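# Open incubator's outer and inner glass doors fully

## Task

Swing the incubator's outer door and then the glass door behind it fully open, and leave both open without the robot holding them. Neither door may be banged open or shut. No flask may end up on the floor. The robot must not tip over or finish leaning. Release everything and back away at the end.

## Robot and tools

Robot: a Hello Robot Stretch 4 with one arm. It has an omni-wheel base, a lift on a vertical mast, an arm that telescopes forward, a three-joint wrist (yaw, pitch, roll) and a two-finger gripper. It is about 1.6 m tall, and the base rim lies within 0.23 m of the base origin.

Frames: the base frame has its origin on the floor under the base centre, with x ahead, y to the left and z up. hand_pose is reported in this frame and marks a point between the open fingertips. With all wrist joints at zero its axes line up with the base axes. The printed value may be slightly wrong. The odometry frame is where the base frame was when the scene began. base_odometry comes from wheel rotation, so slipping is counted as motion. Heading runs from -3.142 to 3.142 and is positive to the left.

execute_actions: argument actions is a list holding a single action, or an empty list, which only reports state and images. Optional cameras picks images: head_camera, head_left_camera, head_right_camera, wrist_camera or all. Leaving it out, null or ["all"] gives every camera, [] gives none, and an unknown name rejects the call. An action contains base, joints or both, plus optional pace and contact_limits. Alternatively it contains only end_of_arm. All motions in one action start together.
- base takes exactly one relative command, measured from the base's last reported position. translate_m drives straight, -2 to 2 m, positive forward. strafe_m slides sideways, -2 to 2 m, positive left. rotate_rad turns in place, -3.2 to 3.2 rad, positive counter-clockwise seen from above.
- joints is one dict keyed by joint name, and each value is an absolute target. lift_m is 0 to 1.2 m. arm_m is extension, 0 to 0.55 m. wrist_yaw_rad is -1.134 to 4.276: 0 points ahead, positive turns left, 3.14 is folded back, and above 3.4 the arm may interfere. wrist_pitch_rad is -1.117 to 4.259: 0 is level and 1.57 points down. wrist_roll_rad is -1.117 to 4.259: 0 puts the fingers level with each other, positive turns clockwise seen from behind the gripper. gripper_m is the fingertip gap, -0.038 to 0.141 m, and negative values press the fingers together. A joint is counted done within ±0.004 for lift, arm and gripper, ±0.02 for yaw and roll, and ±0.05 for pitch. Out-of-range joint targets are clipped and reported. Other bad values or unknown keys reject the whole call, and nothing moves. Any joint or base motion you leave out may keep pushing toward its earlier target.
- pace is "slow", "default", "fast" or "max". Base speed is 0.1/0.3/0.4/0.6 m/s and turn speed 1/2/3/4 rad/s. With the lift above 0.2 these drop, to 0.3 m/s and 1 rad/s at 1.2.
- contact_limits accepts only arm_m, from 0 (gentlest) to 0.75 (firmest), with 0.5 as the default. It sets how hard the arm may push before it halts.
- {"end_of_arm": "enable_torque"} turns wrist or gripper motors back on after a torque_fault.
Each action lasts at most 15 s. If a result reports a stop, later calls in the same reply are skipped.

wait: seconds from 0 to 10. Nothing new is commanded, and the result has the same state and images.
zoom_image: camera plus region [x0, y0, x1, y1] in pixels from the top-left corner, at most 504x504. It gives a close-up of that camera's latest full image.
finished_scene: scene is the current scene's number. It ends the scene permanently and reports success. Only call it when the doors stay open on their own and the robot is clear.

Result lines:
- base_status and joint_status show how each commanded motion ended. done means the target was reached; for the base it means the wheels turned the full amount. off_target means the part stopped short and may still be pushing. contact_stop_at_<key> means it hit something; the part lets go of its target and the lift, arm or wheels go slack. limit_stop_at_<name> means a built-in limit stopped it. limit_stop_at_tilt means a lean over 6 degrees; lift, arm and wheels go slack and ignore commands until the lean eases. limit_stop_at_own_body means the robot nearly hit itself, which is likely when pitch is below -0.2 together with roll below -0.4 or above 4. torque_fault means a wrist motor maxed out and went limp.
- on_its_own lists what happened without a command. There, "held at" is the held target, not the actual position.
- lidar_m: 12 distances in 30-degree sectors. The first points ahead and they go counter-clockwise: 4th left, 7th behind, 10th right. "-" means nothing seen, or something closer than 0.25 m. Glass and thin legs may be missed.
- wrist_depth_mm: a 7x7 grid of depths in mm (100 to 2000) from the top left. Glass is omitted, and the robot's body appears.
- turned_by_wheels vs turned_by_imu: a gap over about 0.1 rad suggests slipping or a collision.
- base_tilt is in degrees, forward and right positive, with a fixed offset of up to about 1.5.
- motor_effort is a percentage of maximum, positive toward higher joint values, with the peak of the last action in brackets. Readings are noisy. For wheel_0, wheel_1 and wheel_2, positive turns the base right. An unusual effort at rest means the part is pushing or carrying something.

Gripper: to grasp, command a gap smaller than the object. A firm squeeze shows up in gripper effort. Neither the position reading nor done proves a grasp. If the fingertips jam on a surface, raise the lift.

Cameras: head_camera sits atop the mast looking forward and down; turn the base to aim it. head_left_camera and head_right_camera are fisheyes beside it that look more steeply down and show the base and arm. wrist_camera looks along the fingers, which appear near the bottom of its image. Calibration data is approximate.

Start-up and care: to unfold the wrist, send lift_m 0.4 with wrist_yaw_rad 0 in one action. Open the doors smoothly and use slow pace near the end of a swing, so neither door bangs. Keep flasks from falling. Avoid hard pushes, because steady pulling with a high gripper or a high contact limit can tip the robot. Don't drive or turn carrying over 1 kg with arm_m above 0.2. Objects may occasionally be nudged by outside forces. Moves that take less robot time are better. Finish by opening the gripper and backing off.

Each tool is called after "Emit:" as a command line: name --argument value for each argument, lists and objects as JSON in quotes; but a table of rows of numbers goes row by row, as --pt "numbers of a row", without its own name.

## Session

Emit:
execute_actions --actions '[]'

Scene clock: 0.00 s.
base_odometry: x=+0.000 y=+0.000 heading=+0.000 (m, m, rad; odometry frame)
turned_by_wheels: +0.000 (rad since the last result)
turned_by_imu: +0.000 (rad since the last result)
base_tilt: forward=-0.4 right=-0.3 (deg)
lidar_m: 1.37 1.36 1.70 2.18 2.20 2.58 1.65 1.66 2.77 1.73 1.74 1.61
base_status: not commanded
joint_positions: lift_m=+0.170 arm_m=-0.003 wrist_yaw_rad=+3.059 wrist_pitch_rad=+0.005 wrist_roll_rad=-0.013 gripper_m=+0.057
joint_status: not commanded
motor_effort: lift_m=+19 arm_m=-1 wrist_yaw_rad=+0 wrist_pitch_rad=-7 wrist_roll_rad=+2 gripper_m=-3 wheel_0=+0 wheel_1=+0 wheel_2=+0 (%)
hand_pose: x=-0.1119 y=+0.1110 z=+0.3468 quat_wxyz=(+0.041, -0.003, -0.007, +0.999) (m; base frame)
wrist_depth_mm: 140 194 - - - - - / 108 143 - - - - - / 111 143 - - - - - / 128 150 - - - - - / 1576 1756 - - - - - / 1464 1499 208 1499 222 1576 1576 / 946 842 946 163 904 976 976
pictures: head_camera, head_left_camera, head_right_camera, wrist_camera
camera_calibration (this result's frames):
wrist_camera: T_world_to_cam=[[0.126676, 0.991277, 0.0363617, -0.116341], [-0.00971651, 0.0378952, -0.999234, 0.397762], [-0.991897, 0.126225, 0.0144322, 0.0993029], [0, 0, 0, 1]] pos_world=[0.117101, 0.0877185, 0.400255]
Images, in order (width x height): head_camera 420x560, head_left_camera 420x672, head_right_camera 420x672, wrist_camera 616x392.

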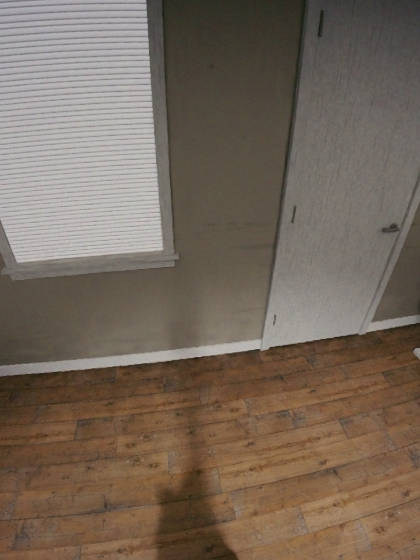

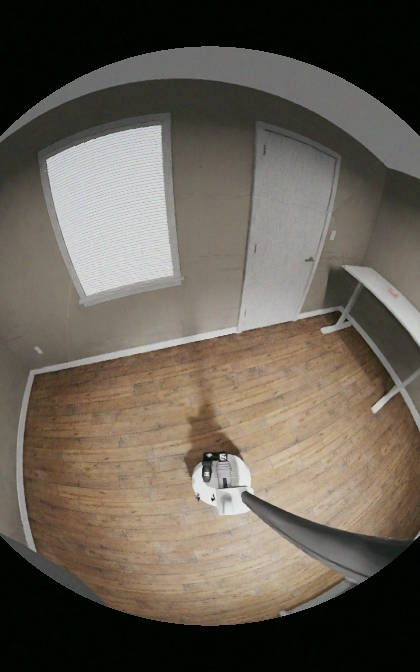

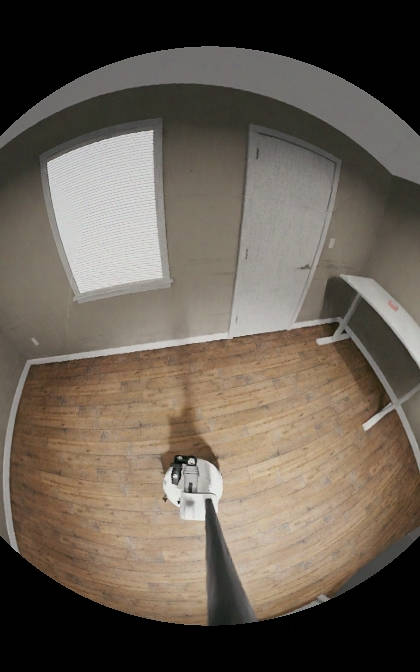

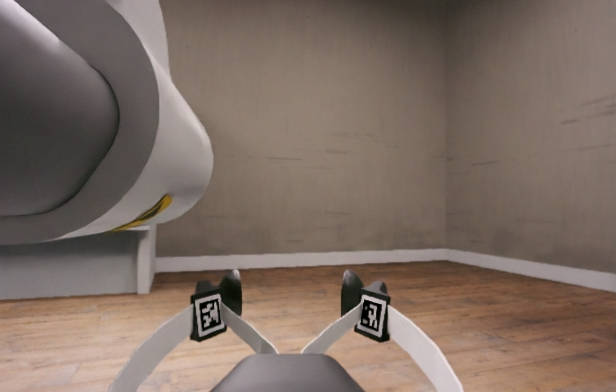

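Emit:
execute_actions --actions '[{"base": {"rotate_rad": -2.88}, "joints": {"lift_m": 0.52, "wrist_yaw_rad": 0, "gripper_m": 0.1}, "pace": "fast"}]'

Scene clock: 2.47 s.
base_odometry: x=+0.000 y=+0.000 heading=-2.880 (m, m, rad; odometry frame)
turned_by_wheels: -2.880 (rad since the last result)
turned_by_imu: -2.915 (rad since the last result)
base_tilt: forward=-0.1 right=-0.3 (deg)
lidar_m: 1.62 1.72 2.63 1.73 1.87 1.44 1.39 1.46 2.11 2.17 2.26 2.38
base_status: done
joint_positions: lift_m=+0.520 arm_m=-0.003 wrist_yaw_rad=+0.000 wrist_pitch_rad=+0.005 wrist_roll_rad=-0.013 gripper_m=+0.100
joint_status: all done
motor_effort: lift_m=+22(24) arm_m=+0(0) wrist_yaw_rad=-1(4) wrist_pitch_rad=-7(8) wrist_roll_rad=+2(2) gripper_m=-3(3) wheel_0=+0(7) wheel_1=+0(9) wheel_2=-1(7) (%)
hand_pose: x=+0.4569 y=-0.0873 z=+0.6965 quat_wxyz=(+1.000, -0.007, +0.002, +0.000) (m; base frame)
wrist_depth_mm: - - - - - - - / - - - - - - - / - 1464 1464 - - - - / - 1464 1464 - - - - / - 1464 1430 - - - - / - 1430 1464 - 209 - - / 1708 1537 1537 157 1756 1808 1756
pictures: head_camera, head_left_camera, head_right_camera, wrist_camera
camera_calibration (this result's frames):
wrist_camera: T_world_to_cam=[[-0.0436831, -0.998383, 0.0363623, -0.100378], [0.0128484, -0.0369555, -0.999234, 0.743423], [0.998963, -0.0431824, 0.014442, -0.240929], [0, 0, 0, 1]] pos_world=[0.226743, -0.0831457, 0.749983]
Images, in order (width x height): head_camera 420x560, head_left_camera 420x672, head_right_camera 420x672, wrist_camera 616x392.

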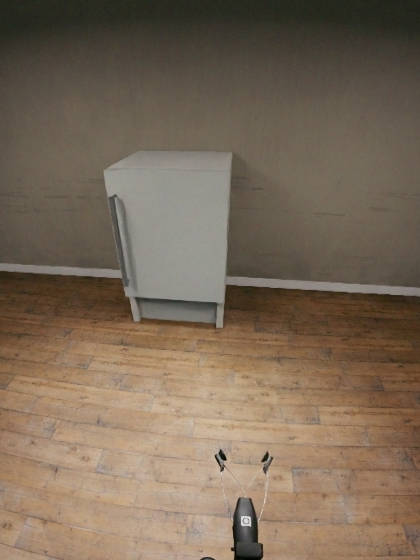

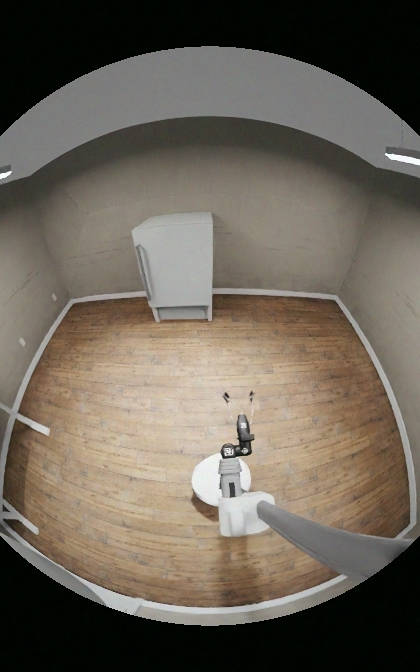

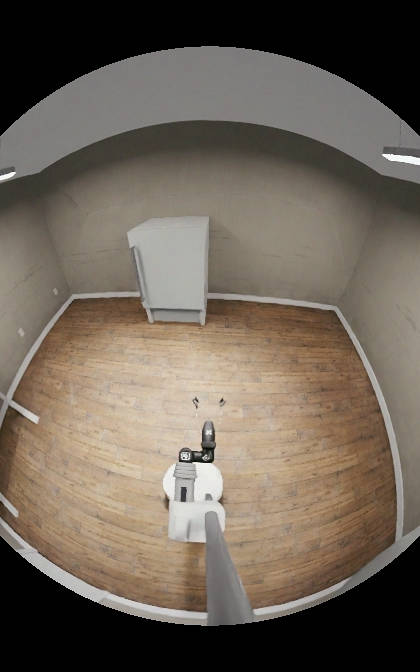

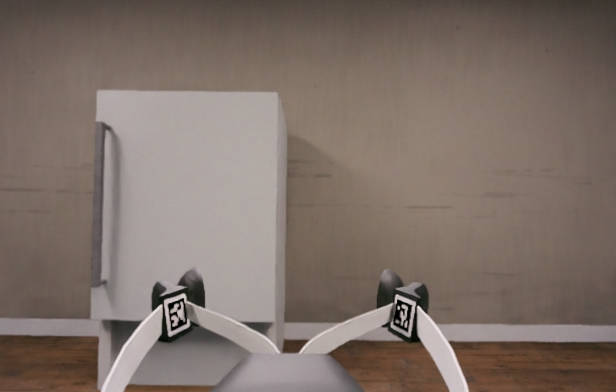

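Emit:
execute_actions --actions '[{"base": {"strafe_m": 0.735}, "pace": "fast"}]' --cameras '[]'

Emit:
execute_actions --actions '[{"base": {"translate_m": 0.82}, "joints": {"arm_m": 0.2}, "pace": "fast"}]' --cameras '["head_camera", "wrist_camera"]'

Scene clock: 5.90 s.
base_odometry: x=+0.190 y=-0.710 heading=-2.880 (m, m, rad; odometry frame)
turned_by_wheels: +0.000 (rad since the last result)
turned_by_imu: -0.003 (rad since the last result)
base_tilt: forward=-0.2 right=-0.3 (deg)
lidar_m: 1.60 2.46 1.04 0.98 1.05 1.41 1.35 1.48 2.05 2.92 3.04 1.72
base_status: done
joint_positions: lift_m=+0.520 arm_m=-0.003 wrist_yaw_rad=+0.000 wrist_pitch_rad=+0.005 wrist_roll_rad=-0.013 gripper_m=+0.100
joint_status: not commanded
motor_effort: lift_m=+21(22) arm_m=-1(0) wrist_yaw_rad=+1(1) wrist_pitch_rad=-7(8) wrist_roll_rad=+2(2) gripper_m=-2(1) wheel_0=+1(14) wheel_1=+1(13) wheel_2=+0(2) (%)
hand_pose: x=+0.4569 y=-0.0874 z=+0.6966 quat_wxyz=(+1.000, -0.007, +0.002, +0.000) (m; base frame)
wrist_depth_mm: - - - - - - - / - - - - - - - / - - - 1499 1499 - - / - - - 1464 1499 - - / - - - 1499 1464 - - / - - - 1499 210 - - / 1756 1661 1808 157 1576 1863 1863
pictures: none
No camera images: the call's "cameras" was empty. Leave "cameras" out to get every camera's image.

Scene clock: 9.23 s.
base_odometry: x=-0.602 y=-0.922 heading=-2.880 (m, m, rad; odometry frame)
turned_by_wheels: +0.000 (rad since the last result)
turned_by_imu: -0.002 (rad since the last result)
base_tilt: forward=-0.2 right=-0.2 (deg)
lidar_m: 0.80 1.61 1.86 1.74 1.10 1.44 2.16 2.30 3.03 2.94 2.09 0.86
base_status: done
joint_positions: lift_m=+0.520 arm_m=+0.199 wrist_yaw_rad=+0.000 wrist_pitch_rad=+0.005 wrist_roll_rad=-0.013 gripper_m=+0.100
joint_status: all done
motor_effort: lift_m=+21(21) arm_m=+6(7) wrist_yaw_rad=+0(0) wrist_pitch_rad=-8(7) wrist_roll_rad=+2(1) gripper_m=-1(5) wheel_0=+0(5) wheel_1=-1(10) wheel_2=+1(13) (%)
hand_pose: x=+0.6584 y=-0.0874 z=+0.6966 quat_wxyz=(+1.000, -0.007, +0.002, +0.000) (m; base frame)
wrist_depth_mm: 1118 1138 1118 445 445 445 449 / 1118 1118 1118 445 445 445 452 / 1098 1118 1138 445 442 442 445 / 1098 1118 1138 442 442 442 445 / 1118 1118 1118 439 439 442 445 / 1118 1098 439 436 209 436 442 / 1098 1098 1118 157 439 436 439
pictures: head_camera, wrist_camera
camera_calibration (this result's frames):
wrist_camera: T_world_to_cam=[[-0.0439482, -0.998372, 0.0363609, -0.0914784], [0.0128708, -0.0369588, -0.999234, 0.740881], [0.998951, -0.0434465, 0.0144741, -0.442238], [0, 0, 0, 1]] pos_world=[0.428218, -0.0831611, 0.750041]
Images, in order (width x height): head_camera 420x560, wrist_camera 616x392.

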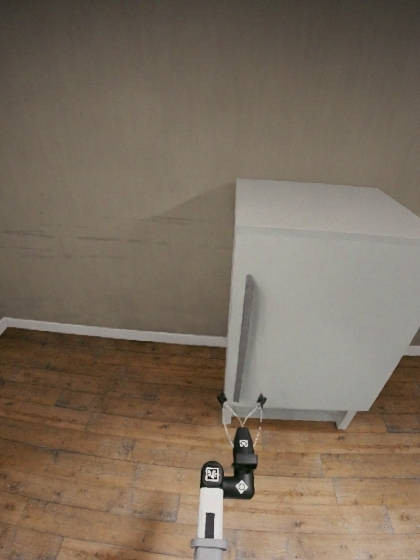

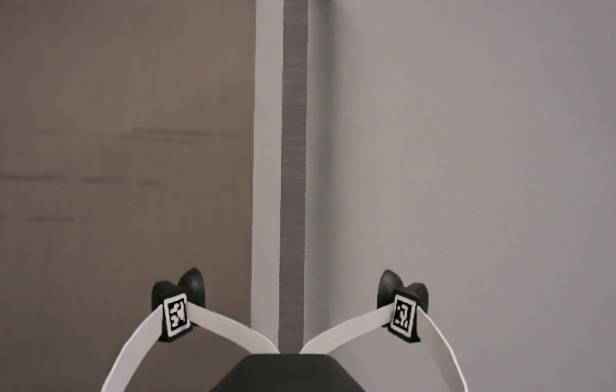

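Emit:
execute_actions --actions '[{"joints": {"arm_m": 0.357, "gripper_m": 0.08}, "contact_limits": {"arm_m": 0.2}}]' --cameras '["wrist_camera"]'

Emit:
execute_actions --actions '[{"joints": {"gripper_m": -0.038}}]' --cameras '["head_camera", "wrist_camera"]'

Scene clock: 10.97 s.
base_odometry: x=-0.602 y=-0.922 heading=-2.880 (m, m, rad; odometry frame)
turned_by_wheels: +0.000 (rad since the last result)
turned_by_imu: +0.000 (rad since the last result)
base_tilt: forward=-0.2 right=-0.3 (deg)
lidar_m: 0.76 1.60 1.84 1.75 1.12 1.46 2.19 2.33 3.03 2.92 2.08 0.87
base_status: not commanded
joint_positions: lift_m=+0.520 arm_m=+0.356 wrist_yaw_rad=+0.000 wrist_pitch_rad=+0.005 wrist_roll_rad=-0.013 gripper_m=+0.080
joint_status: all done
motor_effort: lift_m=+21(21) arm_m=+6(8) wrist_yaw_rad=+0(0) wrist_pitch_rad=-8(8) wrist_roll_rad=+2(1) gripper_m=-1(0) wheel_0=+0(0) wheel_1=+0(1) wheel_2=+0(1) (%)
contact_limits: arm_m 0.2
hand_pose: x=+0.8153 y=-0.0874 z=+0.6966 quat_wxyz=(+1.000, -0.007, +0.002, +0.000) (m; base frame)
wrist_depth_mm: 976 976 976 287 289 287 289 / 976 976 976 287 286 286 287 / 960 960 960 285 285 286 285 / 960 960 960 285 285 285 285 / 946 960 960 282 283 283 283 / 946 946 207 211 220 282 282 / 960 946 946 158 281 282 282
pictures: wrist_camera
camera_calibration (this result's frames):
wrist_camera: T_world_to_cam=[[-0.0440139, -0.998369, 0.0363601, -0.0845452], [0.0128846, -0.0369597, -0.999234, 0.738853], [0.998948, -0.0435117, 0.0144904, -0.599043], [0, 0, 0, 1]] pos_world=[0.585171, -0.0831649, 0.750042]
Images, in order (width x height): wrist_camera 616x392.

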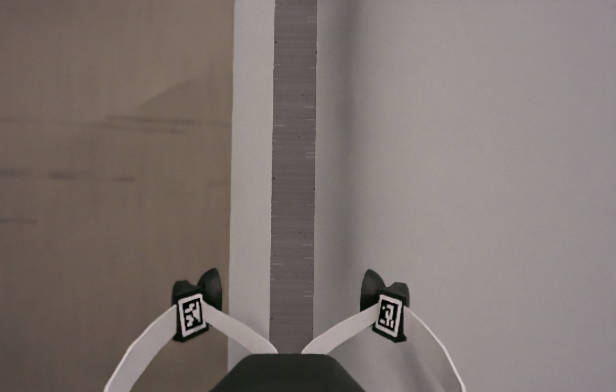

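Scene clock: 12.80 s.
base_odometry: x=-0.602 y=-0.922 heading=-2.880 (m, m, rad; odometry frame)
turned_by_wheels: +0.000 (rad since the last result)
turned_by_imu: +0.000 (rad since the last result)
base_tilt: forward=-0.2 right=-0.3 (deg)
lidar_m: 0.78 1.60 1.84 1.73 1.09 1.45 2.17 2.31 3.02 2.94 2.12 0.87
base_status: not commanded
joint_positions: lift_m=+0.520 arm_m=+0.357 wrist_yaw_rad=+0.007 wrist_pitch_rad=+0.005 wrist_roll_rad=-0.013 gripper_m=-0.037
joint_status: all done
on_its_own: wrist_yaw_rad is at rest, and its effort (-20) is outside its rest range (-13 to +13)
motor_effort: lift_m=+21(22) arm_m=-3(6) wrist_yaw_rad=-20(21) wrist_pitch_rad=-10(9) wrist_roll_rad=+3(1) gripper_m=-33(35) wheel_0=-2(2) wheel_1=-1(1) wheel_2=+6(7) (%)
hand_pose: x=+0.8174 y=-0.0854 z=+0.6964 quat_wxyz=(+1.000, -0.007, +0.003, +0.004) (m; base frame)
wrist_depth_mm: 976 976 976 212 285 283 285 / 946 960 960 281 283 283 282 / 960 960 960 281 282 281 281 / 960 960 960 279 281 279 279 / 946 946 960 278 278 278 278 / 946 960 201 207 277 277 278 / 946 154 960 206 276 277 277
pictures: head_camera, wrist_camera
camera_calibration (this result's frames):
wrist_camera: T_world_to_cam=[[-0.0369902, -0.998653, 0.03639, -0.0882105], [0.0124618, -0.036873, -0.999242, 0.739063], [0.999238, -0.0365087, 0.0138089, -0.600226], [0, 0, 0, 1]] pos_world=[0.587295, -0.0827537, 0.750002]
Images, in order (width x height): head_camera 420x560, wrist_camera 616x392.

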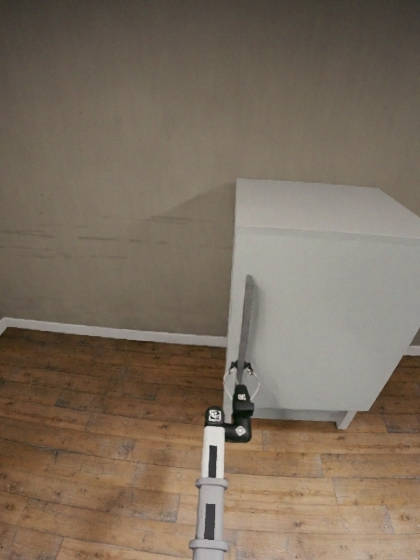

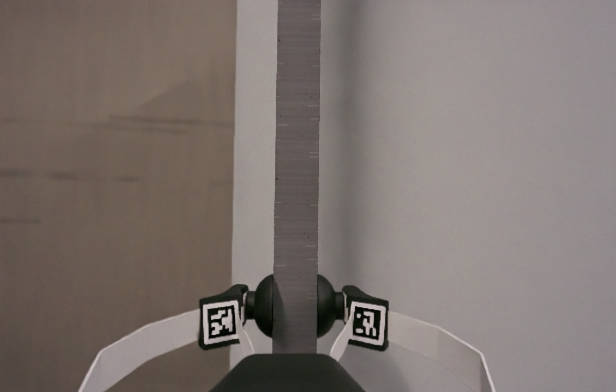

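Emit:
execute_actions --actions '[{"joints": {"arm_m": 0.335}, "pace": "slow"}]' --cameras '["wrist_camera"]'

Scene clock: 14.17 s.
base_odometry: x=-0.602 y=-0.922 heading=-2.880 (m, m, rad; odometry frame)
turned_by_wheels: +0.000 (rad since the last result)
turned_by_imu: +0.000 (rad since the last result)
base_tilt: forward=-0.2 right=-0.3 (deg)
lidar_m: 0.79 1.59 1.85 1.73 1.13 1.45 2.19 2.33 3.04 2.95 2.09 0.86
base_status: not commanded
joint_positions: lift_m=+0.520 arm_m=+0.337 wrist_yaw_rad=+0.006 wrist_pitch_rad=+0.005 wrist_roll_rad=-0.013 gripper_m=-0.037
joint_status: all done
on_its_own: wrist_yaw_rad is at rest, and its effort (-17) is outside its rest range (-13 to +13)
motor_effort: lift_m=+21(22) arm_m=-13(14) wrist_yaw_rad=-17(23) wrist_pitch_rad=-9(10) wrist_roll_rad=+2(1) gripper_m=-33(34) wheel_0=-4(4) wheel_1=-2(2) wheel_2=+8(9) (%)
hand_pose: x=+0.7972 y=-0.0856 z=+0.6965 quat_wxyz=(+1.000, -0.007, +0.003, +0.003) (m; base frame)
wrist_depth_mm: 991 991 1008 304 304 304 306 / 991 991 991 303 303 303 303 / 991 976 976 301 301 301 303 / 976 991 976 300 300 301 301 / 976 976 976 297 298 298 300 / 960 976 186 213 298 298 297 / 976 157 976 228 296 296 297
pictures: wrist_camera
camera_calibration (this result's frames):
wrist_camera: T_world_to_cam=[[-0.0379435, -0.998617, 0.0363803, -0.0884641], [0.0126465, -0.0368835, -0.99924, 0.739218], [0.9992, -0.0374545, 0.0140285, -0.58024], [0, 0, 0, 1]] pos_world=[0.567071, -0.0828095, 0.750015]
Images, in order (width x height): wrist_camera 616x392.

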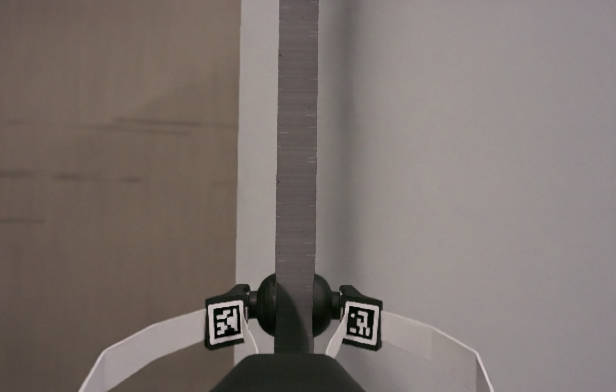

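Emit:
execute_actions --actions '[{"joints": {"gripper_m": 0.06, "arm_m": 0.337}}]' --cameras '[]'

Emit:
execute_actions --actions '[{"joints": {"arm_m": 0.385}, "contact_limits": {"arm_m": 0.1}, "pace": "slow"}]' --cameras '["wrist_camera"]'

Scene clock: 16.13 s.
base_odometry: x=-0.602 y=-0.922 heading=-2.880 (m, m, rad; odometry frame)
turned_by_wheels: +0.000 (rad since the last result)
turned_by_imu: -0.001 (rad since the last result)
base_tilt: forward=-0.3 right=-0.2 (deg)
lidar_m: 0.77 1.62 1.81 1.72 1.10 1.45 2.16 2.31 3.03 2.94 2.10 0.89
base_status: not commanded
joint_positions: lift_m=+0.520 arm_m=+0.337 wrist_yaw_rad=+0.000 wrist_pitch_rad=+0.005 wrist_roll_rad=-0.013 gripper_m=+0.060
joint_status: all done
motor_effort: lift_m=+21(22) arm_m=-1(13) wrist_yaw_rad=+1(18) wrist_pitch_rad=-6(9) wrist_roll_rad=+1(2) gripper_m=-3(36) wheel_0=+1(4) wheel_1=+0(2) wheel_2=-3(8) (%)
hand_pose: x=+0.7966 y=-0.0875 z=+0.6967 quat_wxyz=(+1.000, -0.007, +0.002, +0.000) (m; base frame)
wrist_depth_mm: 991 991 991 306 307 307 307 / 976 991 1008 304 304 304 306 / 991 991 976 304 304 306 304 / 976 991 976 300 303 304 304 / 976 991 976 300 301 301 303 / 976 976 208 230 216 301 301 / 976 976 976 162 297 298 301
pictures: none
No camera images: the call's "cameras" was empty. Leave "cameras" out to get every camera's image.

Scene clock: 17.80 s.
base_odometry: x=-0.602 y=-0.922 heading=-2.880 (m, m, rad; odometry frame)
turned_by_wheels: +0.000 (rad since the last result)
turned_by_imu: +0.000 (rad since the last result)
base_tilt: forward=-0.3 right=-0.4 (deg)
lidar_m: 0.78 1.60 1.83 1.75 1.09 1.46 2.18 2.32 3.03 2.93 2.10 0.89
base_status: not commanded
joint_positions: lift_m=+0.520 arm_m=+0.384 wrist_yaw_rad=+0.000 wrist_pitch_rad=+0.005 wrist_roll_rad=-0.013 gripper_m=+0.060
joint_status: all done
motor_effort: lift_m=+22(21) arm_m=+6(2) wrist_yaw_rad=+0(1) wrist_pitch_rad=-7(7) wrist_roll_rad=+0(1) gripper_m=-4(4) wheel_0=+1(1) wheel_1=+0(0) wheel_2=-3(3) (%)
contact_limits: arm_m 0.1
hand_pose: x=+0.8433 y=-0.0875 z=+0.6967 quat_wxyz=(+1.000, -0.007, +0.002, +0.000) (m; base frame)
wrist_depth_mm: 931 946 946 258 258 259 260 / 946 931 946 186 258 258 259 / 931 931 917 186 257 257 258 / 931 946 931 185 256 257 257 / 931 917 917 185 254 255 256 / 917 917 208 183 217 254 255 / 931 931 931 163 252 253 254
pictures: wrist_camera
camera_calibration (this result's frames):
wrist_camera: T_world_to_cam=[[-0.0443383, -0.998355, 0.036351, -0.0831277], [0.0130767, -0.0369636, -0.999231, 0.738385], [0.998931, -0.0438288, 0.0146941, -0.627118], [0, 0, 0, 1]] pos_world=[0.613106, -0.0831834, 0.750053]
Images, in order (width x height): wrist_camera 616x392.

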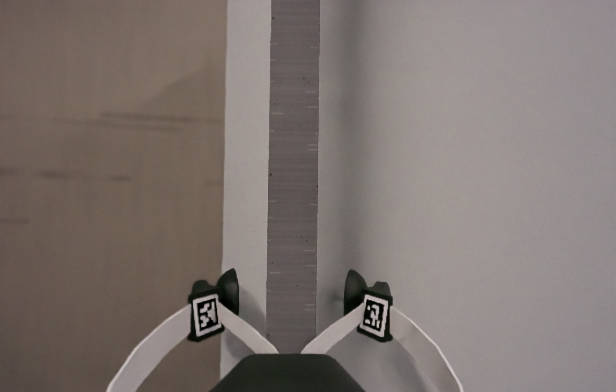

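Emit:
execute_actions --actions '[{"joints": {"gripper_m": -0.038}}]' --cameras '["wrist_camera"]'

Emit:
execute_actions --actions '[{"joints": {"arm_m": 0.36}, "pace": "slow"}]' --cameras '["wrist_camera", "head_camera"]'

Scene clock: 19.60 s.
base_odometry: x=-0.602 y=-0.922 heading=-2.880 (m, m, rad; odometry frame)
turned_by_wheels: +0.000 (rad since the last result)
turned_by_imu: +0.000 (rad since the last result)
base_tilt: forward=-0.3 right=-0.3 (deg)
lidar_m: 0.78 1.60 1.84 1.74 1.11 1.47 2.19 2.33 3.04 2.92 2.13 0.85
base_status: not commanded
joint_positions: lift_m=+0.520 arm_m=+0.386 wrist_yaw_rad=+0.002 wrist_pitch_rad=+0.005 wrist_roll_rad=-0.013 gripper_m=-0.037
joint_status: all done
motor_effort: lift_m=+21(21) arm_m=-5(6) wrist_yaw_rad=-4(23) wrist_pitch_rad=-7(9) wrist_roll_rad=+1(1) gripper_m=-17(27) wheel_0=+4(5) wheel_1=+0(3) wheel_2=-1(8) (%)
hand_pose: x=+0.8454 y=-0.0870 z=+0.6966 quat_wxyz=(+1.000, -0.007, +0.002, +0.001) (m; base frame)
wrist_depth_mm: 931 946 946 173 245 246 248 / 917 931 931 172 244 245 246 / 931 931 931 171 244 244 246 / 931 931 931 170 242 243 245 / 931 946 917 170 240 242 244 / 917 931 187 168 240 242 243 / 917 156 236 168 238 240 242
pictures: wrist_camera
camera_calibration (this result's frames):
wrist_camera: T_world_to_cam=[[-0.0425576, -0.998431, 0.0363854, -0.0840555], [0.0130575, -0.0369711, -0.999231, 0.738367], [0.999009, -0.0420498, 0.0146105, -0.629075], [0, 0, 0, 1]] pos_world=[0.615233, -0.0830779, 0.750048]
Images, in order (width x height): wrist_camera 616x392.

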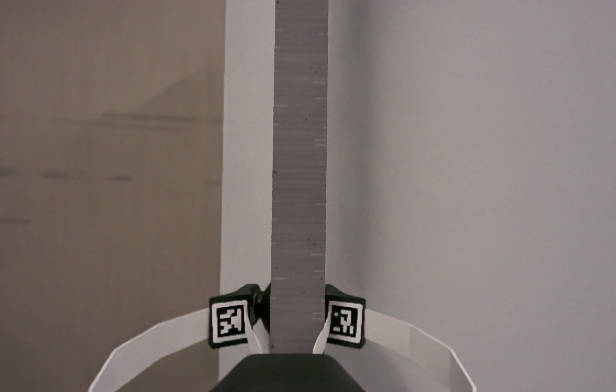

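Scene clock: 20.90 s.
base_odometry: x=-0.602 y=-0.922 heading=-2.880 (m, m, rad; odometry frame)
turned_by_wheels: +0.000 (rad since the last result)
turned_by_imu: +0.000 (rad since the last result)
base_tilt: forward=-0.2 right=-0.4 (deg)
lidar_m: 0.76 1.62 1.85 1.78 1.08 1.45 2.17 2.30 3.05 2.94 2.11 0.84
base_status: not commanded
joint_positions: lift_m=+0.520 arm_m=+0.361 wrist_yaw_rad=+0.000 wrist_pitch_rad=+0.005 wrist_roll_rad=-0.013 gripper_m=-0.037
joint_status: all done
motor_effort: lift_m=+22(21) arm_m=-6(9) wrist_yaw_rad=+1(5) wrist_pitch_rad=-7(7) wrist_roll_rad=+1(1) gripper_m=-18(20) wheel_0=+2(4) wheel_1=+0(0) wheel_2=-1(1) (%)
hand_pose: x=+0.8205 y=-0.0875 z=+0.6966 quat_wxyz=(+1.000, -0.007, +0.002, +0.000) (m; base frame)
wrist_depth_mm: 960 976 976 173 247 252 256 / 960 976 960 172 246 251 255 / 960 960 960 171 245 250 253 / 960 946 946 171 245 248 252 / 946 946 238 170 244 247 251 / 946 946 186 169 242 247 251 / 946 549 235 168 241 245 249
pictures: head_camera, wrist_camera
camera_calibration (this result's frames):
wrist_camera: T_world_to_cam=[[-0.0444057, -0.998351, 0.0363851, -0.0841245], [0.012989, -0.0369949, -0.999231, 0.738726], [0.998929, -0.0438989, 0.0146104, -0.604327], [0, 0, 0, 1]] pos_world=[0.590349, -0.083186, 0.750048]
Images, in order (width x height): head_camera 420x560, wrist_camera 616x392.

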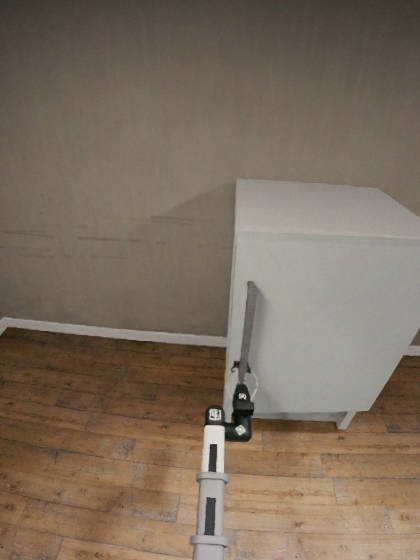

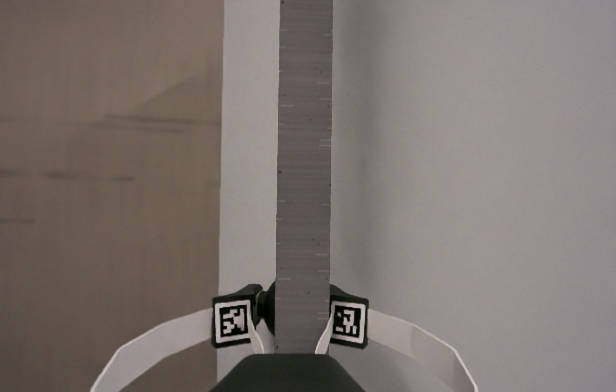

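Emit:
execute_actions --actions '[{"base": {"strafe_m": -0.043}, "joints": {"arm_m": 0.283, "wrist_yaw_rad": 0.07}, "pace": "slow"}]' --cameras '[]'

Emit:
execute_actions --actions '[{"base": {"strafe_m": -0.053}, "joints": {"arm_m": 0.202, "wrist_yaw_rad": 0.16}, "pace": "slow"}]' --cameras '["wrist_camera", "head_camera"]'

Scene clock: 23.80 s.
base_odometry: x=-0.613 y=-0.881 heading=-2.878 (m, m, rad; odometry frame)
turned_by_wheels: +0.001 (rad since the last result)
turned_by_imu: +0.001 (rad since the last result)
base_tilt: forward=-0.3 right=-0.4 (deg)
lidar_m: 0.67 1.60 1.87 1.75 1.14 1.54 2.18 2.33 2.98 2.90 2.12 0.78
base_status: done
joint_positions: lift_m=+0.520 arm_m=+0.284 wrist_yaw_rad=+0.077 wrist_pitch_rad=+0.005 wrist_roll_rad=-0.013 gripper_m=-0.037
joint_status: all done
on_its_own: wrist_yaw_rad is at rest, and its effort (-20) is outside its rest range (-13 to +13)
motor_effort: lift_m=+21(22) arm_m=-6(9) wrist_yaw_rad=-20(23) wrist_pitch_rad=-7(7) wrist_roll_rad=+2(2) gripper_m=-19(21) wheel_0=+9(9) wheel_1=+2(9) wheel_2=+5(5) (%)
hand_pose: x=+0.7493 y=-0.0650 z=+0.6966 quat_wxyz=(+0.999, -0.007, +0.002, +0.038) (m; base frame)
wrist_depth_mm: 1098 1078 240 172 249 255 259 / 1098 1098 239 171 248 253 258 / 1078 1078 237 170 247 253 258 / 1078 1078 237 169 245 252 256 / 1098 1060 236 169 245 250 255 / 1098 1060 195 168 245 249 255 / 1078 1042 235 167 241 249 252
pictures: none
No camera images: the call's "cameras" was empty. Leave "cameras" out to get every camera's image.

Scene clock: 25.90 s.
base_odometry: x=-0.627 y=-0.830 heading=-2.878 (m, m, rad; odometry frame)
turned_by_wheels: +0.001 (rad since the last result)
turned_by_imu: +0.001 (rad since the last result)
base_tilt: forward=-0.3 right=-0.3 (deg)
lidar_m: 0.58 1.57 1.93 1.77 1.21 1.61 2.18 2.31 2.94 2.85 2.12 0.74
base_status: done
joint_positions: lift_m=+0.520 arm_m=+0.203 wrist_yaw_rad=+0.163 wrist_pitch_rad=+0.005 wrist_roll_rad=-0.013 gripper_m=-0.037
joint_status: all done
motor_effort: lift_m=+21(21) arm_m=-6(9) wrist_yaw_rad=-10(32) wrist_pitch_rad=-8(8) wrist_roll_rad=+1(2) gripper_m=-20(19) wheel_0=+7(12) wheel_1=+2(8) wheel_2=+3(6) (%)
hand_pose: x=+0.6728 y=-0.0394 z=+0.6965 quat_wxyz=(+0.997, -0.007, +0.002, +0.082) (m; base frame)
wrist_depth_mm: 1281 1229 236 171 252 259 266 / 1255 1229 236 170 250 257 265 / 1281 1205 235 169 248 256 264 / 1255 1229 233 169 248 256 264 / 1281 1205 231 168 247 255 262 / 1255 1182 182 179 245 254 262 / 1255 156 229 166 242 253 259
pictures: head_camera, wrist_camera
camera_calibration (this result's frames):
wrist_camera: T_world_to_cam=[[0.118671, -0.992266, 0.0364014, -0.152142], [0.0184593, -0.0344494, -0.999236, 0.738737], [0.992762, 0.119253, 0.0142284, -0.443856], [0, 0, 0, 1]] pos_world=[0.445062, -0.0725848, 0.750026]
Images, in order (width x height): head_camera 420x560, wrist_camera 616x392.

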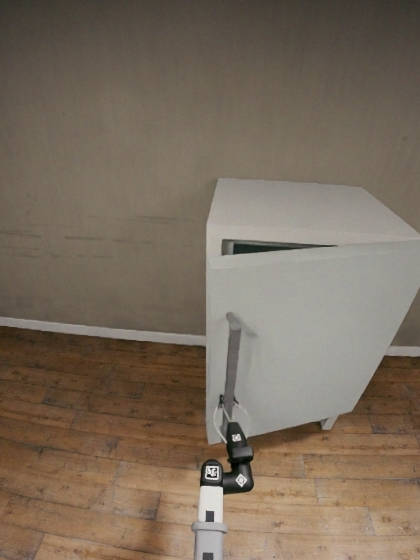

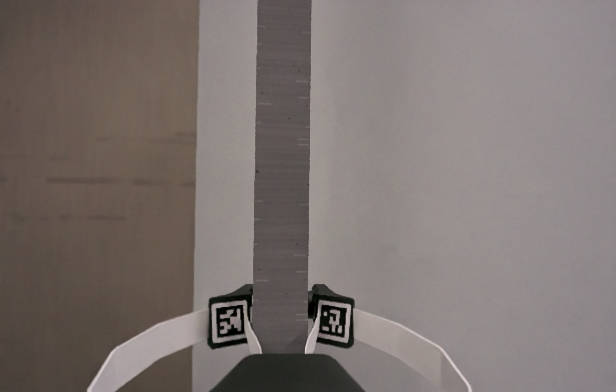

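Emit:
execute_actions --actions '[{"base": {"strafe_m": -0.058}, "joints": {"arm_m": 0.128, "wrist_yaw_rad": 0.25}, "pace": "slow"}]' --cameras '[]'

Emit:
execute_actions --actions '[{"base": {"strafe_m": -0.071}, "joints": {"arm_m": 0.061, "wrist_yaw_rad": 0.34}, "pace": "slow"}]' --cameras '[]'

Emit:
execute_actions --actions '[{"base": {"strafe_m": -0.079}, "joints": {"arm_m": 0.002, "wrist_yaw_rad": 0.43}, "pace": "slow"}]' --cameras '["wrist_camera", "head_camera"]'

Scene clock: 28.30 s.
base_odometry: x=-0.642 y=-0.774 heading=-2.877 (m, m, rad; odometry frame)
turned_by_wheels: +0.001 (rad since the last result)
turned_by_imu: +0.001 (rad since the last result)
base_tilt: forward=-0.3 right=-0.3 (deg)
lidar_m: 0.51 1.59 2.01 1.76 1.22 1.73 2.20 2.31 2.87 2.77 2.11 0.68
base_status: done
joint_positions: lift_m=+0.520 arm_m=+0.129 wrist_yaw_rad=+0.255 wrist_pitch_rad=+0.005 wrist_roll_rad=-0.013 gripper_m=-0.037
joint_status: all done
motor_effort: lift_m=+22(21) arm_m=-6(7) wrist_yaw_rad=-13(23) wrist_pitch_rad=-7(8) wrist_roll_rad=+1(2) gripper_m=-19(20) wheel_0=+8(6) wheel_1=+0(6) wheel_2=+2(3) (%)
hand_pose: x=+0.6011 y=-0.0119 z=+0.6966 quat_wxyz=(+0.992, -0.007, +0.002, +0.127) (m; base frame)
wrist_depth_mm: 1499 1397 238 173 255 265 274 / 1499 1430 237 173 253 264 273 / 1499 1397 235 172 252 262 273 / 1499 1397 235 171 252 260 270 / 1464 1366 233 242 251 260 271 / 1464 1366 180 181 248 259 268 / 1430 156 229 168 244 259 267
pictures: none
No camera images: the call's "cameras" was empty. Leave "cameras" out to get every camera's image.

Scene clock: 30.23 s.
base_odometry: x=-0.660 y=-0.706 heading=-2.876 (m, m, rad; odometry frame)
turned_by_wheels: +0.001 (rad since the last result)
turned_by_imu: +0.001 (rad since the last result)
base_tilt: forward=-0.2 right=-0.4 (deg)
lidar_m: 0.46 1.59 2.06 1.76 1.30 1.83 2.18 2.34 2.80 2.71 2.10 0.67
base_status: done
joint_positions: lift_m=+0.520 arm_m=+0.062 wrist_yaw_rad=+0.348 wrist_pitch_rad=+0.005 wrist_roll_rad=-0.013 gripper_m=-0.037
joint_status: all done
on_its_own: wrist_yaw_rad is at rest, and its effort (-23) is outside its rest range (-13 to +13)
motor_effort: lift_m=+22(21) arm_m=-5(9) wrist_yaw_rad=-23(24) wrist_pitch_rad=-8(8) wrist_roll_rad=+0(2) gripper_m=-18(20) wheel_0=+8(8) wheel_1=+0(7) wheel_2=+2(3) (%)
hand_pose: x=+0.5338 y=+0.0162 z=+0.6966 quat_wxyz=(+0.985, -0.007, +0.001, +0.173) (m; base frame)
wrist_depth_mm: 1808 1618 236 245 257 270 279 / 1808 1618 235 244 255 267 278 / 1808 1576 234 244 254 265 277 / 1808 1576 233 243 254 266 277 / 1808 1576 231 242 253 265 276 / 1756 1576 182 179 251 264 273 / 1708 1464 229 167 210 263 273
pictures: none
No camera images: the call's "cameras" was empty. Leave "cameras" out to get every camera's image.

Scene clock: 32.17 s.
base_odometry: x=-0.681 y=-0.630 heading=-2.875 (m, m, rad; odometry frame)
turned_by_wheels: +0.001 (rad since the last result)
turned_by_imu: +0.002 (rad since the last result)
base_tilt: forward=-0.3 right=-0.3 (deg)
lidar_m: 0.39 0.50 2.16 1.75 1.37 1.94 2.20 2.32 2.70 2.64 2.05 0.66
base_status: done
joint_positions: lift_m=+0.520 arm_m=+0.003 wrist_yaw_rad=+0.441 wrist_pitch_rad=+0.005 wrist_roll_rad=-0.013 gripper_m=-0.038
joint_status: all done
on_its_own: wrist_yaw_rad is at rest, and its effort (-33) is outside its rest range (-13 to +13)
motor_effort: lift_m=+21(21) arm_m=-4(9) wrist_yaw_rad=-33(35) wrist_pitch_rad=-8(8) wrist_roll_rad=+1(0) gripper_m=-17(22) wheel_0=+11(10) wheel_1=+1(5) wheel_2=+1(1) (%)
hand_pose: x=+0.4718 y=+0.0442 z=+0.6965 quat_wxyz=(+0.976, -0.007, +0.001, +0.219) (m; base frame)
wrist_depth_mm: - 1863 231 246 259 272 286 / - 1863 230 245 257 270 285 / - 1863 230 243 256 270 282 / - 1863 229 243 256 270 283 / - 1863 228 243 255 268 281 / 1983 1863 176 183 253 267 279 / 1756 163 225 180 209 266 278
pictures: head_camera, wrist_camera
camera_calibration (this result's frames):
wrist_camera: T_world_to_cam=[[0.386654, -0.921506, 0.0364018, -0.17488], [0.0271987, -0.02806, -0.999236, 0.740919], [0.921824, 0.387348, 0.0142143, -0.232596], [0, 0, 0, 1]] pos_world=[0.261879, -0.0502669, 0.750025]
Images, in order (width x height): head_camera 420x560, wrist_camera 616x392.

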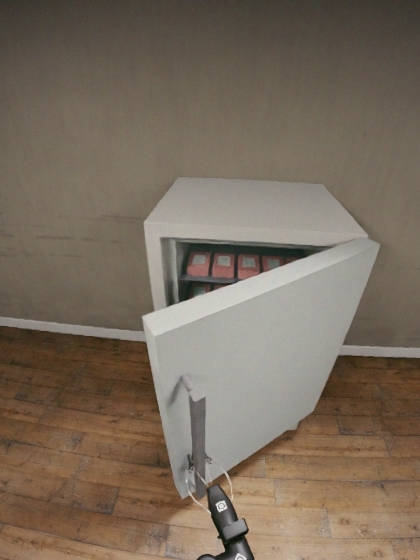

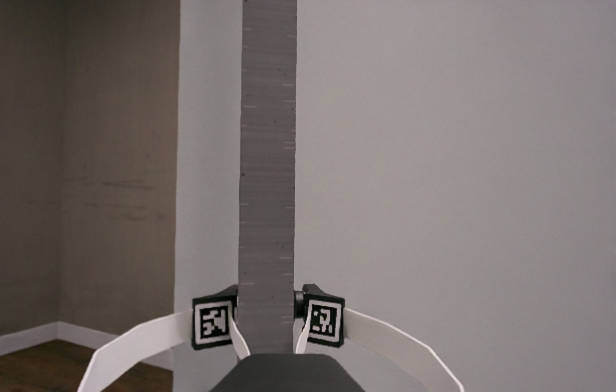

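Emit:
execute_actions --actions '[{"base": {"translate_m": -0.025}, "joints": {"wrist_yaw_rad": 0.44}, "pace": "slow"}]' --cameras '[]'

Emit:
execute_actions --actions '[{"joints": {"gripper_m": 0.07}}]' --cameras '["wrist_camera"]'

Scene clock: 33.73 s.
base_odometry: x=-0.657 y=-0.623 heading=-2.875 (m, m, rad; odometry frame)
turned_by_wheels: +0.000 (rad since the last result)
turned_by_imu: +0.000 (rad since the last result)
base_tilt: forward=-0.3 right=-0.3 (deg)
lidar_m: 0.41 1.62 2.15 1.72 1.38 1.91 2.17 2.29 2.71 2.64 2.12 0.66
base_status: done
joint_positions: lift_m=+0.520 arm_m=+0.003 wrist_yaw_rad=+0.439 wrist_pitch_rad=+0.005 wrist_roll_rad=-0.013 gripper_m=-0.037
joint_status: all done
motor_effort: lift_m=+22(21) arm_m=-4(4) wrist_yaw_rad=+2(29) wrist_pitch_rad=-8(9) wrist_roll_rad=+1(1) gripper_m=-20(20) wheel_0=-1(9) wheel_1=-2(5) wheel_2=+1(7) (%)
hand_pose: x=+0.4718 y=+0.0435 z=+0.6965 quat_wxyz=(+0.976, -0.007, +0.001, +0.218) (m; base frame)
wrist_depth_mm: - 1921 236 176 264 281 298 / - 1921 236 175 263 279 298 / - 1863 236 173 263 279 296 / - 1863 233 172 259 278 294 / 1983 1863 232 171 259 277 294 / 1983 1863 186 170 257 274 293 / 1756 1537 226 167 251 274 291
pictures: none
No camera images: the call's "cameras" was empty. Leave "cameras" out to get every camera's image.

Scene clock: 35.50 s.
base_odometry: x=-0.657 y=-0.623 heading=-2.875 (m, m, rad; odometry frame)
turned_by_wheels: +0.000 (rad since the last result)
turned_by_imu: +0.000 (rad since the last result)
base_tilt: forward=-0.2 right=-0.2 (deg)
lidar_m: 0.40 0.49 2.17 1.71 1.36 1.95 2.17 2.29 2.70 2.63 2.09 0.67
base_status: not commanded
joint_positions: lift_m=+0.520 arm_m=+0.003 wrist_yaw_rad=+0.440 wrist_pitch_rad=+0.005 wrist_roll_rad=-0.013 gripper_m=+0.070
joint_status: all done
motor_effort: lift_m=+22(22) arm_m=-4(4) wrist_yaw_rad=+1(6) wrist_pitch_rad=-8(8) wrist_roll_rad=+3(1) gripper_m=-3(23) wheel_0=+0(1) wheel_1=-2(2) wheel_2=+2(1) (%)
hand_pose: x=+0.4718 y=+0.0437 z=+0.6966 quat_wxyz=(+0.976, -0.007, +0.001, +0.218) (m; base frame)
wrist_depth_mm: - 1921 254 190 279 294 312 / - 1921 252 190 279 294 310 / - 1921 252 190 276 294 309 / - 1863 250 188 274 290 309 / - 1863 248 188 274 290 306 / - 1808 198 186 215 289 304 / 1756 1618 242 160 268 289 304
pictures: wrist_camera
camera_calibration (this result's frames):
wrist_camera: T_world_to_cam=[[0.384992, -0.922202, 0.0363966, -0.174576], [0.0272501, -0.0280607, -0.999235, 0.74091], [0.922518, 0.385689, 0.014327, -0.232767], [0, 0, 0, 1]] pos_world=[0.261752, -0.0504282, 0.750032]
Images, in order (width x height): wrist_camera 616x392.

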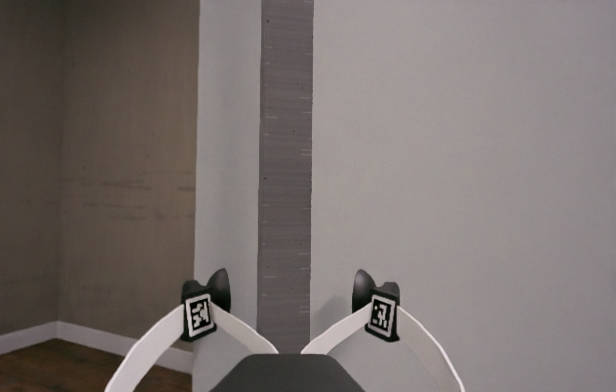

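Emit:
execute_actions --actions '[{"base": {"translate_m": -0.15}, "joints": {"wrist_yaw_rad": 0.39}}]' --cameras '["wrist_camera", "head_camera"]'

Scene clock: 37.60 s.
base_odometry: x=-0.512 y=-0.584 heading=-2.875 (m, m, rad; odometry frame)
turned_by_wheels: +0.000 (rad since the last result)
turned_by_imu: +0.000 (rad since the last result)
base_tilt: forward=-0.3 right=-0.2 (deg)
lidar_m: 0.55 1.79 2.15 1.31 1.32 1.91 2.02 2.14 2.72 2.63 2.34 0.88
base_status: done
joint_positions: lift_m=+0.520 arm_m=+0.003 wrist_yaw_rad=+0.390 wrist_pitch_rad=+0.005 wrist_roll_rad=-0.013 gripper_m=+0.070
joint_status: all done
motor_effort: lift_m=+21(22) arm_m=-4(4) wrist_yaw_rad=+0(0) wrist_pitch_rad=-8(8) wrist_roll_rad=+1(1) gripper_m=-2(4) wheel_0=-1(4) wheel_1=-1(6) wheel_2=-1(9) (%)
hand_pose: x=+0.4736 y=+0.0289 z=+0.6966 quat_wxyz=(+0.981, -0.007, +0.001, +0.194) (m; base frame)
wrist_depth_mm: - - 1808 394 430 462 500 / - 1983 1808 394 430 462 500 / - - 1808 392 430 462 496 / - 1983 1756 392 424 459 492 / - 1921 1756 387 424 452 488 / - 1983 207 384 215 455 488 / 1808 1661 1661 159 415 452 484
pictures: head_camera, wrist_camera
camera_calibration (this result's frames):
wrist_camera: T_world_to_cam=[[0.338931, -0.940107, 0.0363965, -0.166582], [0.0258296, -0.0293735, -0.999235, 0.741157], [0.940456, 0.339612, 0.0143269, -0.235881], [0, 0, 0, 1]] pos_world=[0.259152, -0.0547265, 0.750032]
Images, in order (width x height): head_camera 420x560, wrist_camera 616x392.

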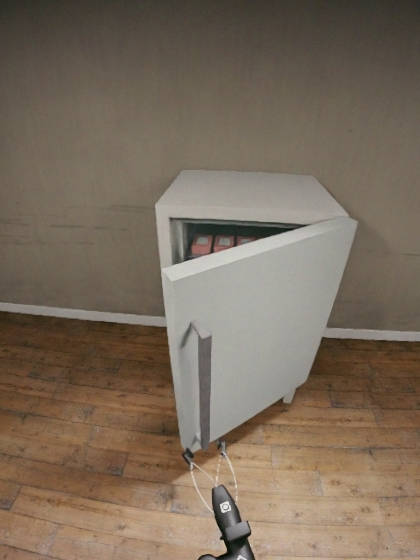

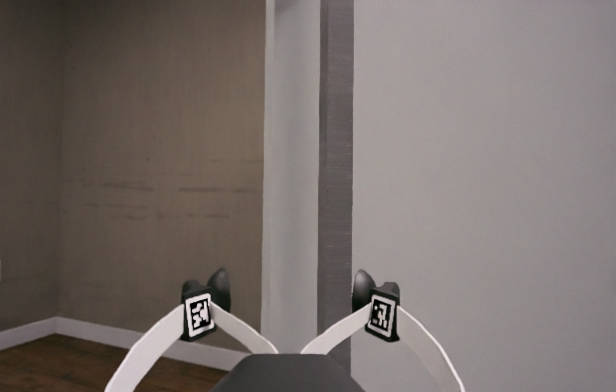

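Emit:
execute_actions --actions '[{"base": {"strafe_m": 0.51}, "joints": {"gripper_m": 0.0, "wrist_yaw_rad": -0.8}, "pace": "fast"}]' --cameras '[]'

Emit:
execute_actions --actions '[{"joints": {"arm_m": 0.47}, "contact_limits": {"arm_m": 0.2}, "pace": "fast"}]' --cameras '["wrist_camera", "head_camera", "head_right_camera"]'

Scene clock: 40.70 s.
base_odometry: x=-0.378 y=-1.076 heading=-2.875 (m, m, rad; odometry frame)
turned_by_wheels: +0.000 (rad since the last result)
turned_by_imu: -0.002 (rad since the last result)
base_tilt: forward=-0.2 right=-0.3 (deg)
lidar_m: 1.12 1.79 1.63 1.17 0.84 1.16 1.99 2.12 3.01 3.13 2.36 0.70
base_status: done
joint_positions: lift_m=+0.520 arm_m=+0.003 wrist_yaw_rad=-0.800 wrist_pitch_rad=+0.005 wrist_roll_rad=-0.013 gripper_m=+0.000
joint_status: all done
motor_effort: lift_m=+21(21) arm_m=-4(4) wrist_yaw_rad=-1(6) wrist_pitch_rad=-8(8) wrist_roll_rad=+1(2) gripper_m=-7(6) wheel_0=+0(10) wheel_1=-1(10) wheel_2=+0(1) (%)
hand_pose: x=+0.3119 y=-0.2678 z=+0.6966 quat_wxyz=(+0.921, -0.005, +0.005, -0.389) (m; base frame)
wrist_depth_mm: 831 1008 569 - - - - / 854 1098 569 - - - - / 842 1255 564 - - - - / 842 1098 559 - - - - / 842 1336 564 - - - - / 831 1281 191 204 - - - / 842 904 525 185 866 1808 1808
pictures: none
No camera images: the call's "cameras" was empty. Leave "cameras" out to get every camera's image.

Scene clock: 42.77 s.
base_odometry: x=-0.378 y=-1.076 heading=-2.875 (m, m, rad; odometry frame)
turned_by_wheels: +0.000 (rad since the last result)
turned_by_imu: +0.000 (rad since the last result)
base_tilt: forward=-0.2 right=-0.3 (deg)
lidar_m: 1.13 1.82 1.62 1.20 0.84 1.20 2.00 2.14 3.02 3.13 2.34 0.71
base_status: not commanded
joint_positions: lift_m=+0.520 arm_m=+0.469 wrist_yaw_rad=-0.800 wrist_pitch_rad=+0.005 wrist_roll_rad=-0.013 gripper_m=+0.000
joint_status: all done
motor_effort: lift_m=+21(21) arm_m=+6(7) wrist_yaw_rad=-2(1) wrist_pitch_rad=-7(8) wrist_roll_rad=+3(2) gripper_m=-5(7) wheel_0=+0(1) wheel_1=-1(1) wheel_2=+0(0) (%)
contact_limits: arm_m 0.2
hand_pose: x=+0.7782 y=-0.2678 z=+0.6966 quat_wxyz=(+0.921, -0.005, +0.005, -0.389) (m; base frame)
wrist_depth_mm: 661 480 750 788 878 329 228 / 647 480 931 991 960 327 228 / 627 525 1025 1008 946 327 226 / 609 508 732 991 946 324 225 / 591 530 1078 991 931 324 224 / 580 530 192 204 723 320 223 / 569 449 759 183 336 317 222
pictures: head_camera, head_right_camera, wrist_camera
camera_calibration (this result's frames):
wrist_camera: T_world_to_cam=[[-0.7467, -0.664165, 0.0363888, 0.370034], [-0.0175357, -0.0350319, -0.999232, 0.756858], [0.66493, -0.746765, 0.0145117, -0.498251], [0, 0, 0, 1]] pos_world=[0.620878, -0.0997994, 0.750043]
Images, in order (width x height): head_camera 420x560, head_right_camera 420x672, wrist_camera 616x392.

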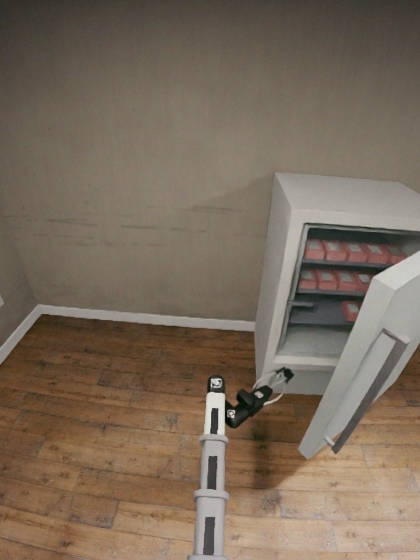

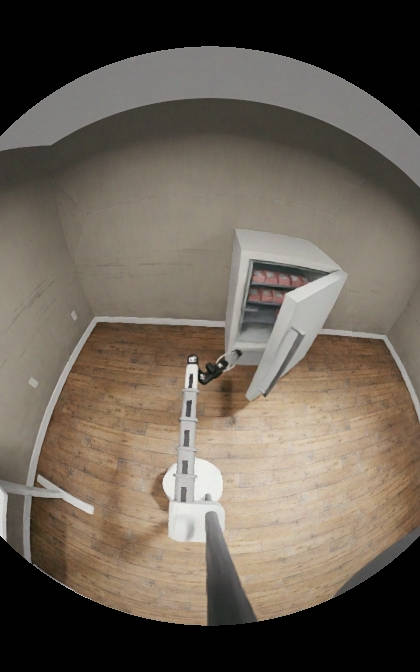

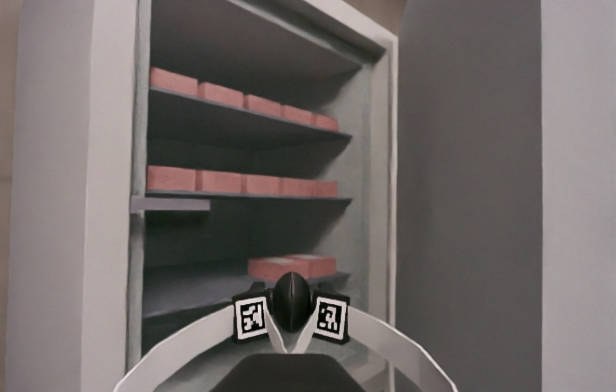

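Emit:
execute_actions --actions '[{"base": {"strafe_m": -0.12}}]' --cameras '[]'

Emit:
execute_actions --actions '[{"base": {"strafe_m": -0.4}, "joints": {"arm_m": 0.35}, "pace": "slow"}]' --cameras '["head_camera", "head_right_camera"]'

Scene clock: 44.67 s.
base_odometry: x=-0.409 y=-0.960 heading=-2.875 (m, m, rad; odometry frame)
turned_by_wheels: +0.000 (rad since the last result)
turned_by_imu: +0.000 (rad since the last result)
base_tilt: forward=-0.4 right=-0.4 (deg)
lidar_m: 1.09 1.76 1.77 1.17 0.96 1.34 2.00 2.14 3.01 3.03 2.33 0.64
base_status: done
joint_positions: lift_m=+0.520 arm_m=+0.469 wrist_yaw_rad=-0.800 wrist_pitch_rad=+0.005 wrist_roll_rad=-0.013 gripper_m=+0.000
joint_status: not commanded
motor_effort: lift_m=+21(22) arm_m=+6(6) wrist_yaw_rad=+0(1) wrist_pitch_rad=-7(7) wrist_roll_rad=+0(3) gripper_m=-7(6) wheel_0=+0(7) wheel_1=+0(10) wheel_2=-1(0) (%)
hand_pose: x=+0.7782 y=-0.2678 z=+0.6966 quat_wxyz=(+0.921, -0.005, +0.005, -0.389) (m; base frame)
wrist_depth_mm: 452 759 750 798 410 138 135 / 445 609 917 917 404 137 135 / 449 891 1025 866 397 136 134 / 433 798 768 866 392 136 133 / 445 931 1060 866 384 135 133 / 445 683 192 204 298 134 132 / 723 768 759 184 187 134 132
pictures: none
No camera images: the call's "cameras" was empty. Leave "cameras" out to get every camera's image.

Scene clock: 49.80 s.
base_odometry: x=-0.515 y=-0.574 heading=-2.875 (m, m, rad; odometry frame)
turned_by_wheels: +0.000 (rad since the last result)
turned_by_imu: +0.001 (rad since the last result)
base_tilt: forward=-0.3 right=-0.3 (deg)
lidar_m: 1.07 1.79 2.19 1.33 1.36 1.97 2.01 2.12 2.68 2.62 2.32 0.39
base_status: done
joint_positions: lift_m=+0.520 arm_m=+0.351 wrist_yaw_rad=-0.800 wrist_pitch_rad=+0.005 wrist_roll_rad=-0.013 gripper_m=+0.000
joint_status: all done
motor_effort: lift_m=+21(21) arm_m=-6(6) wrist_yaw_rad=-1(11) wrist_pitch_rad=-7(7) wrist_roll_rad=+3(1) gripper_m=-7(10) wheel_0=+2(8) wheel_1=-1(4) wheel_2=+0(4) (%)
hand_pose: x=+0.6604 y=-0.2678 z=+0.6966 quat_wxyz=(+0.921, -0.005, +0.005, -0.389) (m; base frame)
wrist_depth_mm: 759 654 469 274 194 150 131 / 621 640 459 272 192 149 130 / 866 654 455 268 191 148 129 / 854 640 449 267 190 148 129 / 866 640 439 265 189 147 128 / 597 627 192 204 180 146 128 / 809 621 377 185 166 145 127
pictures: head_camera, head_right_camera
Images, in order (width x height): head_camera 420x560, head_right_camera 420x672.

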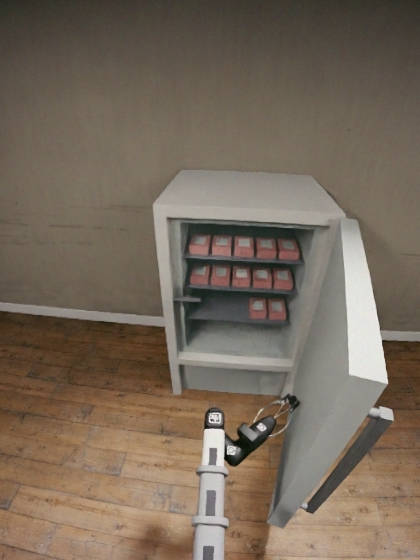

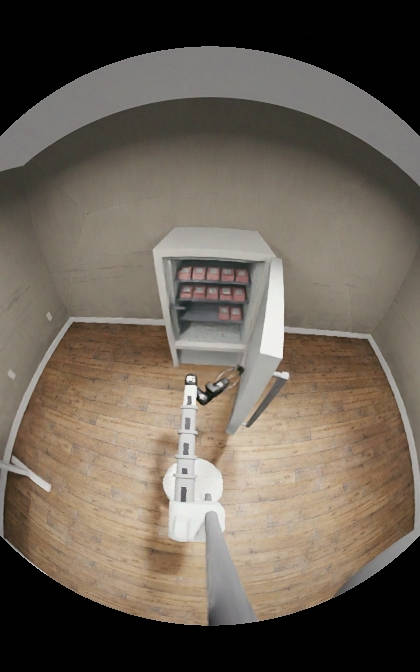

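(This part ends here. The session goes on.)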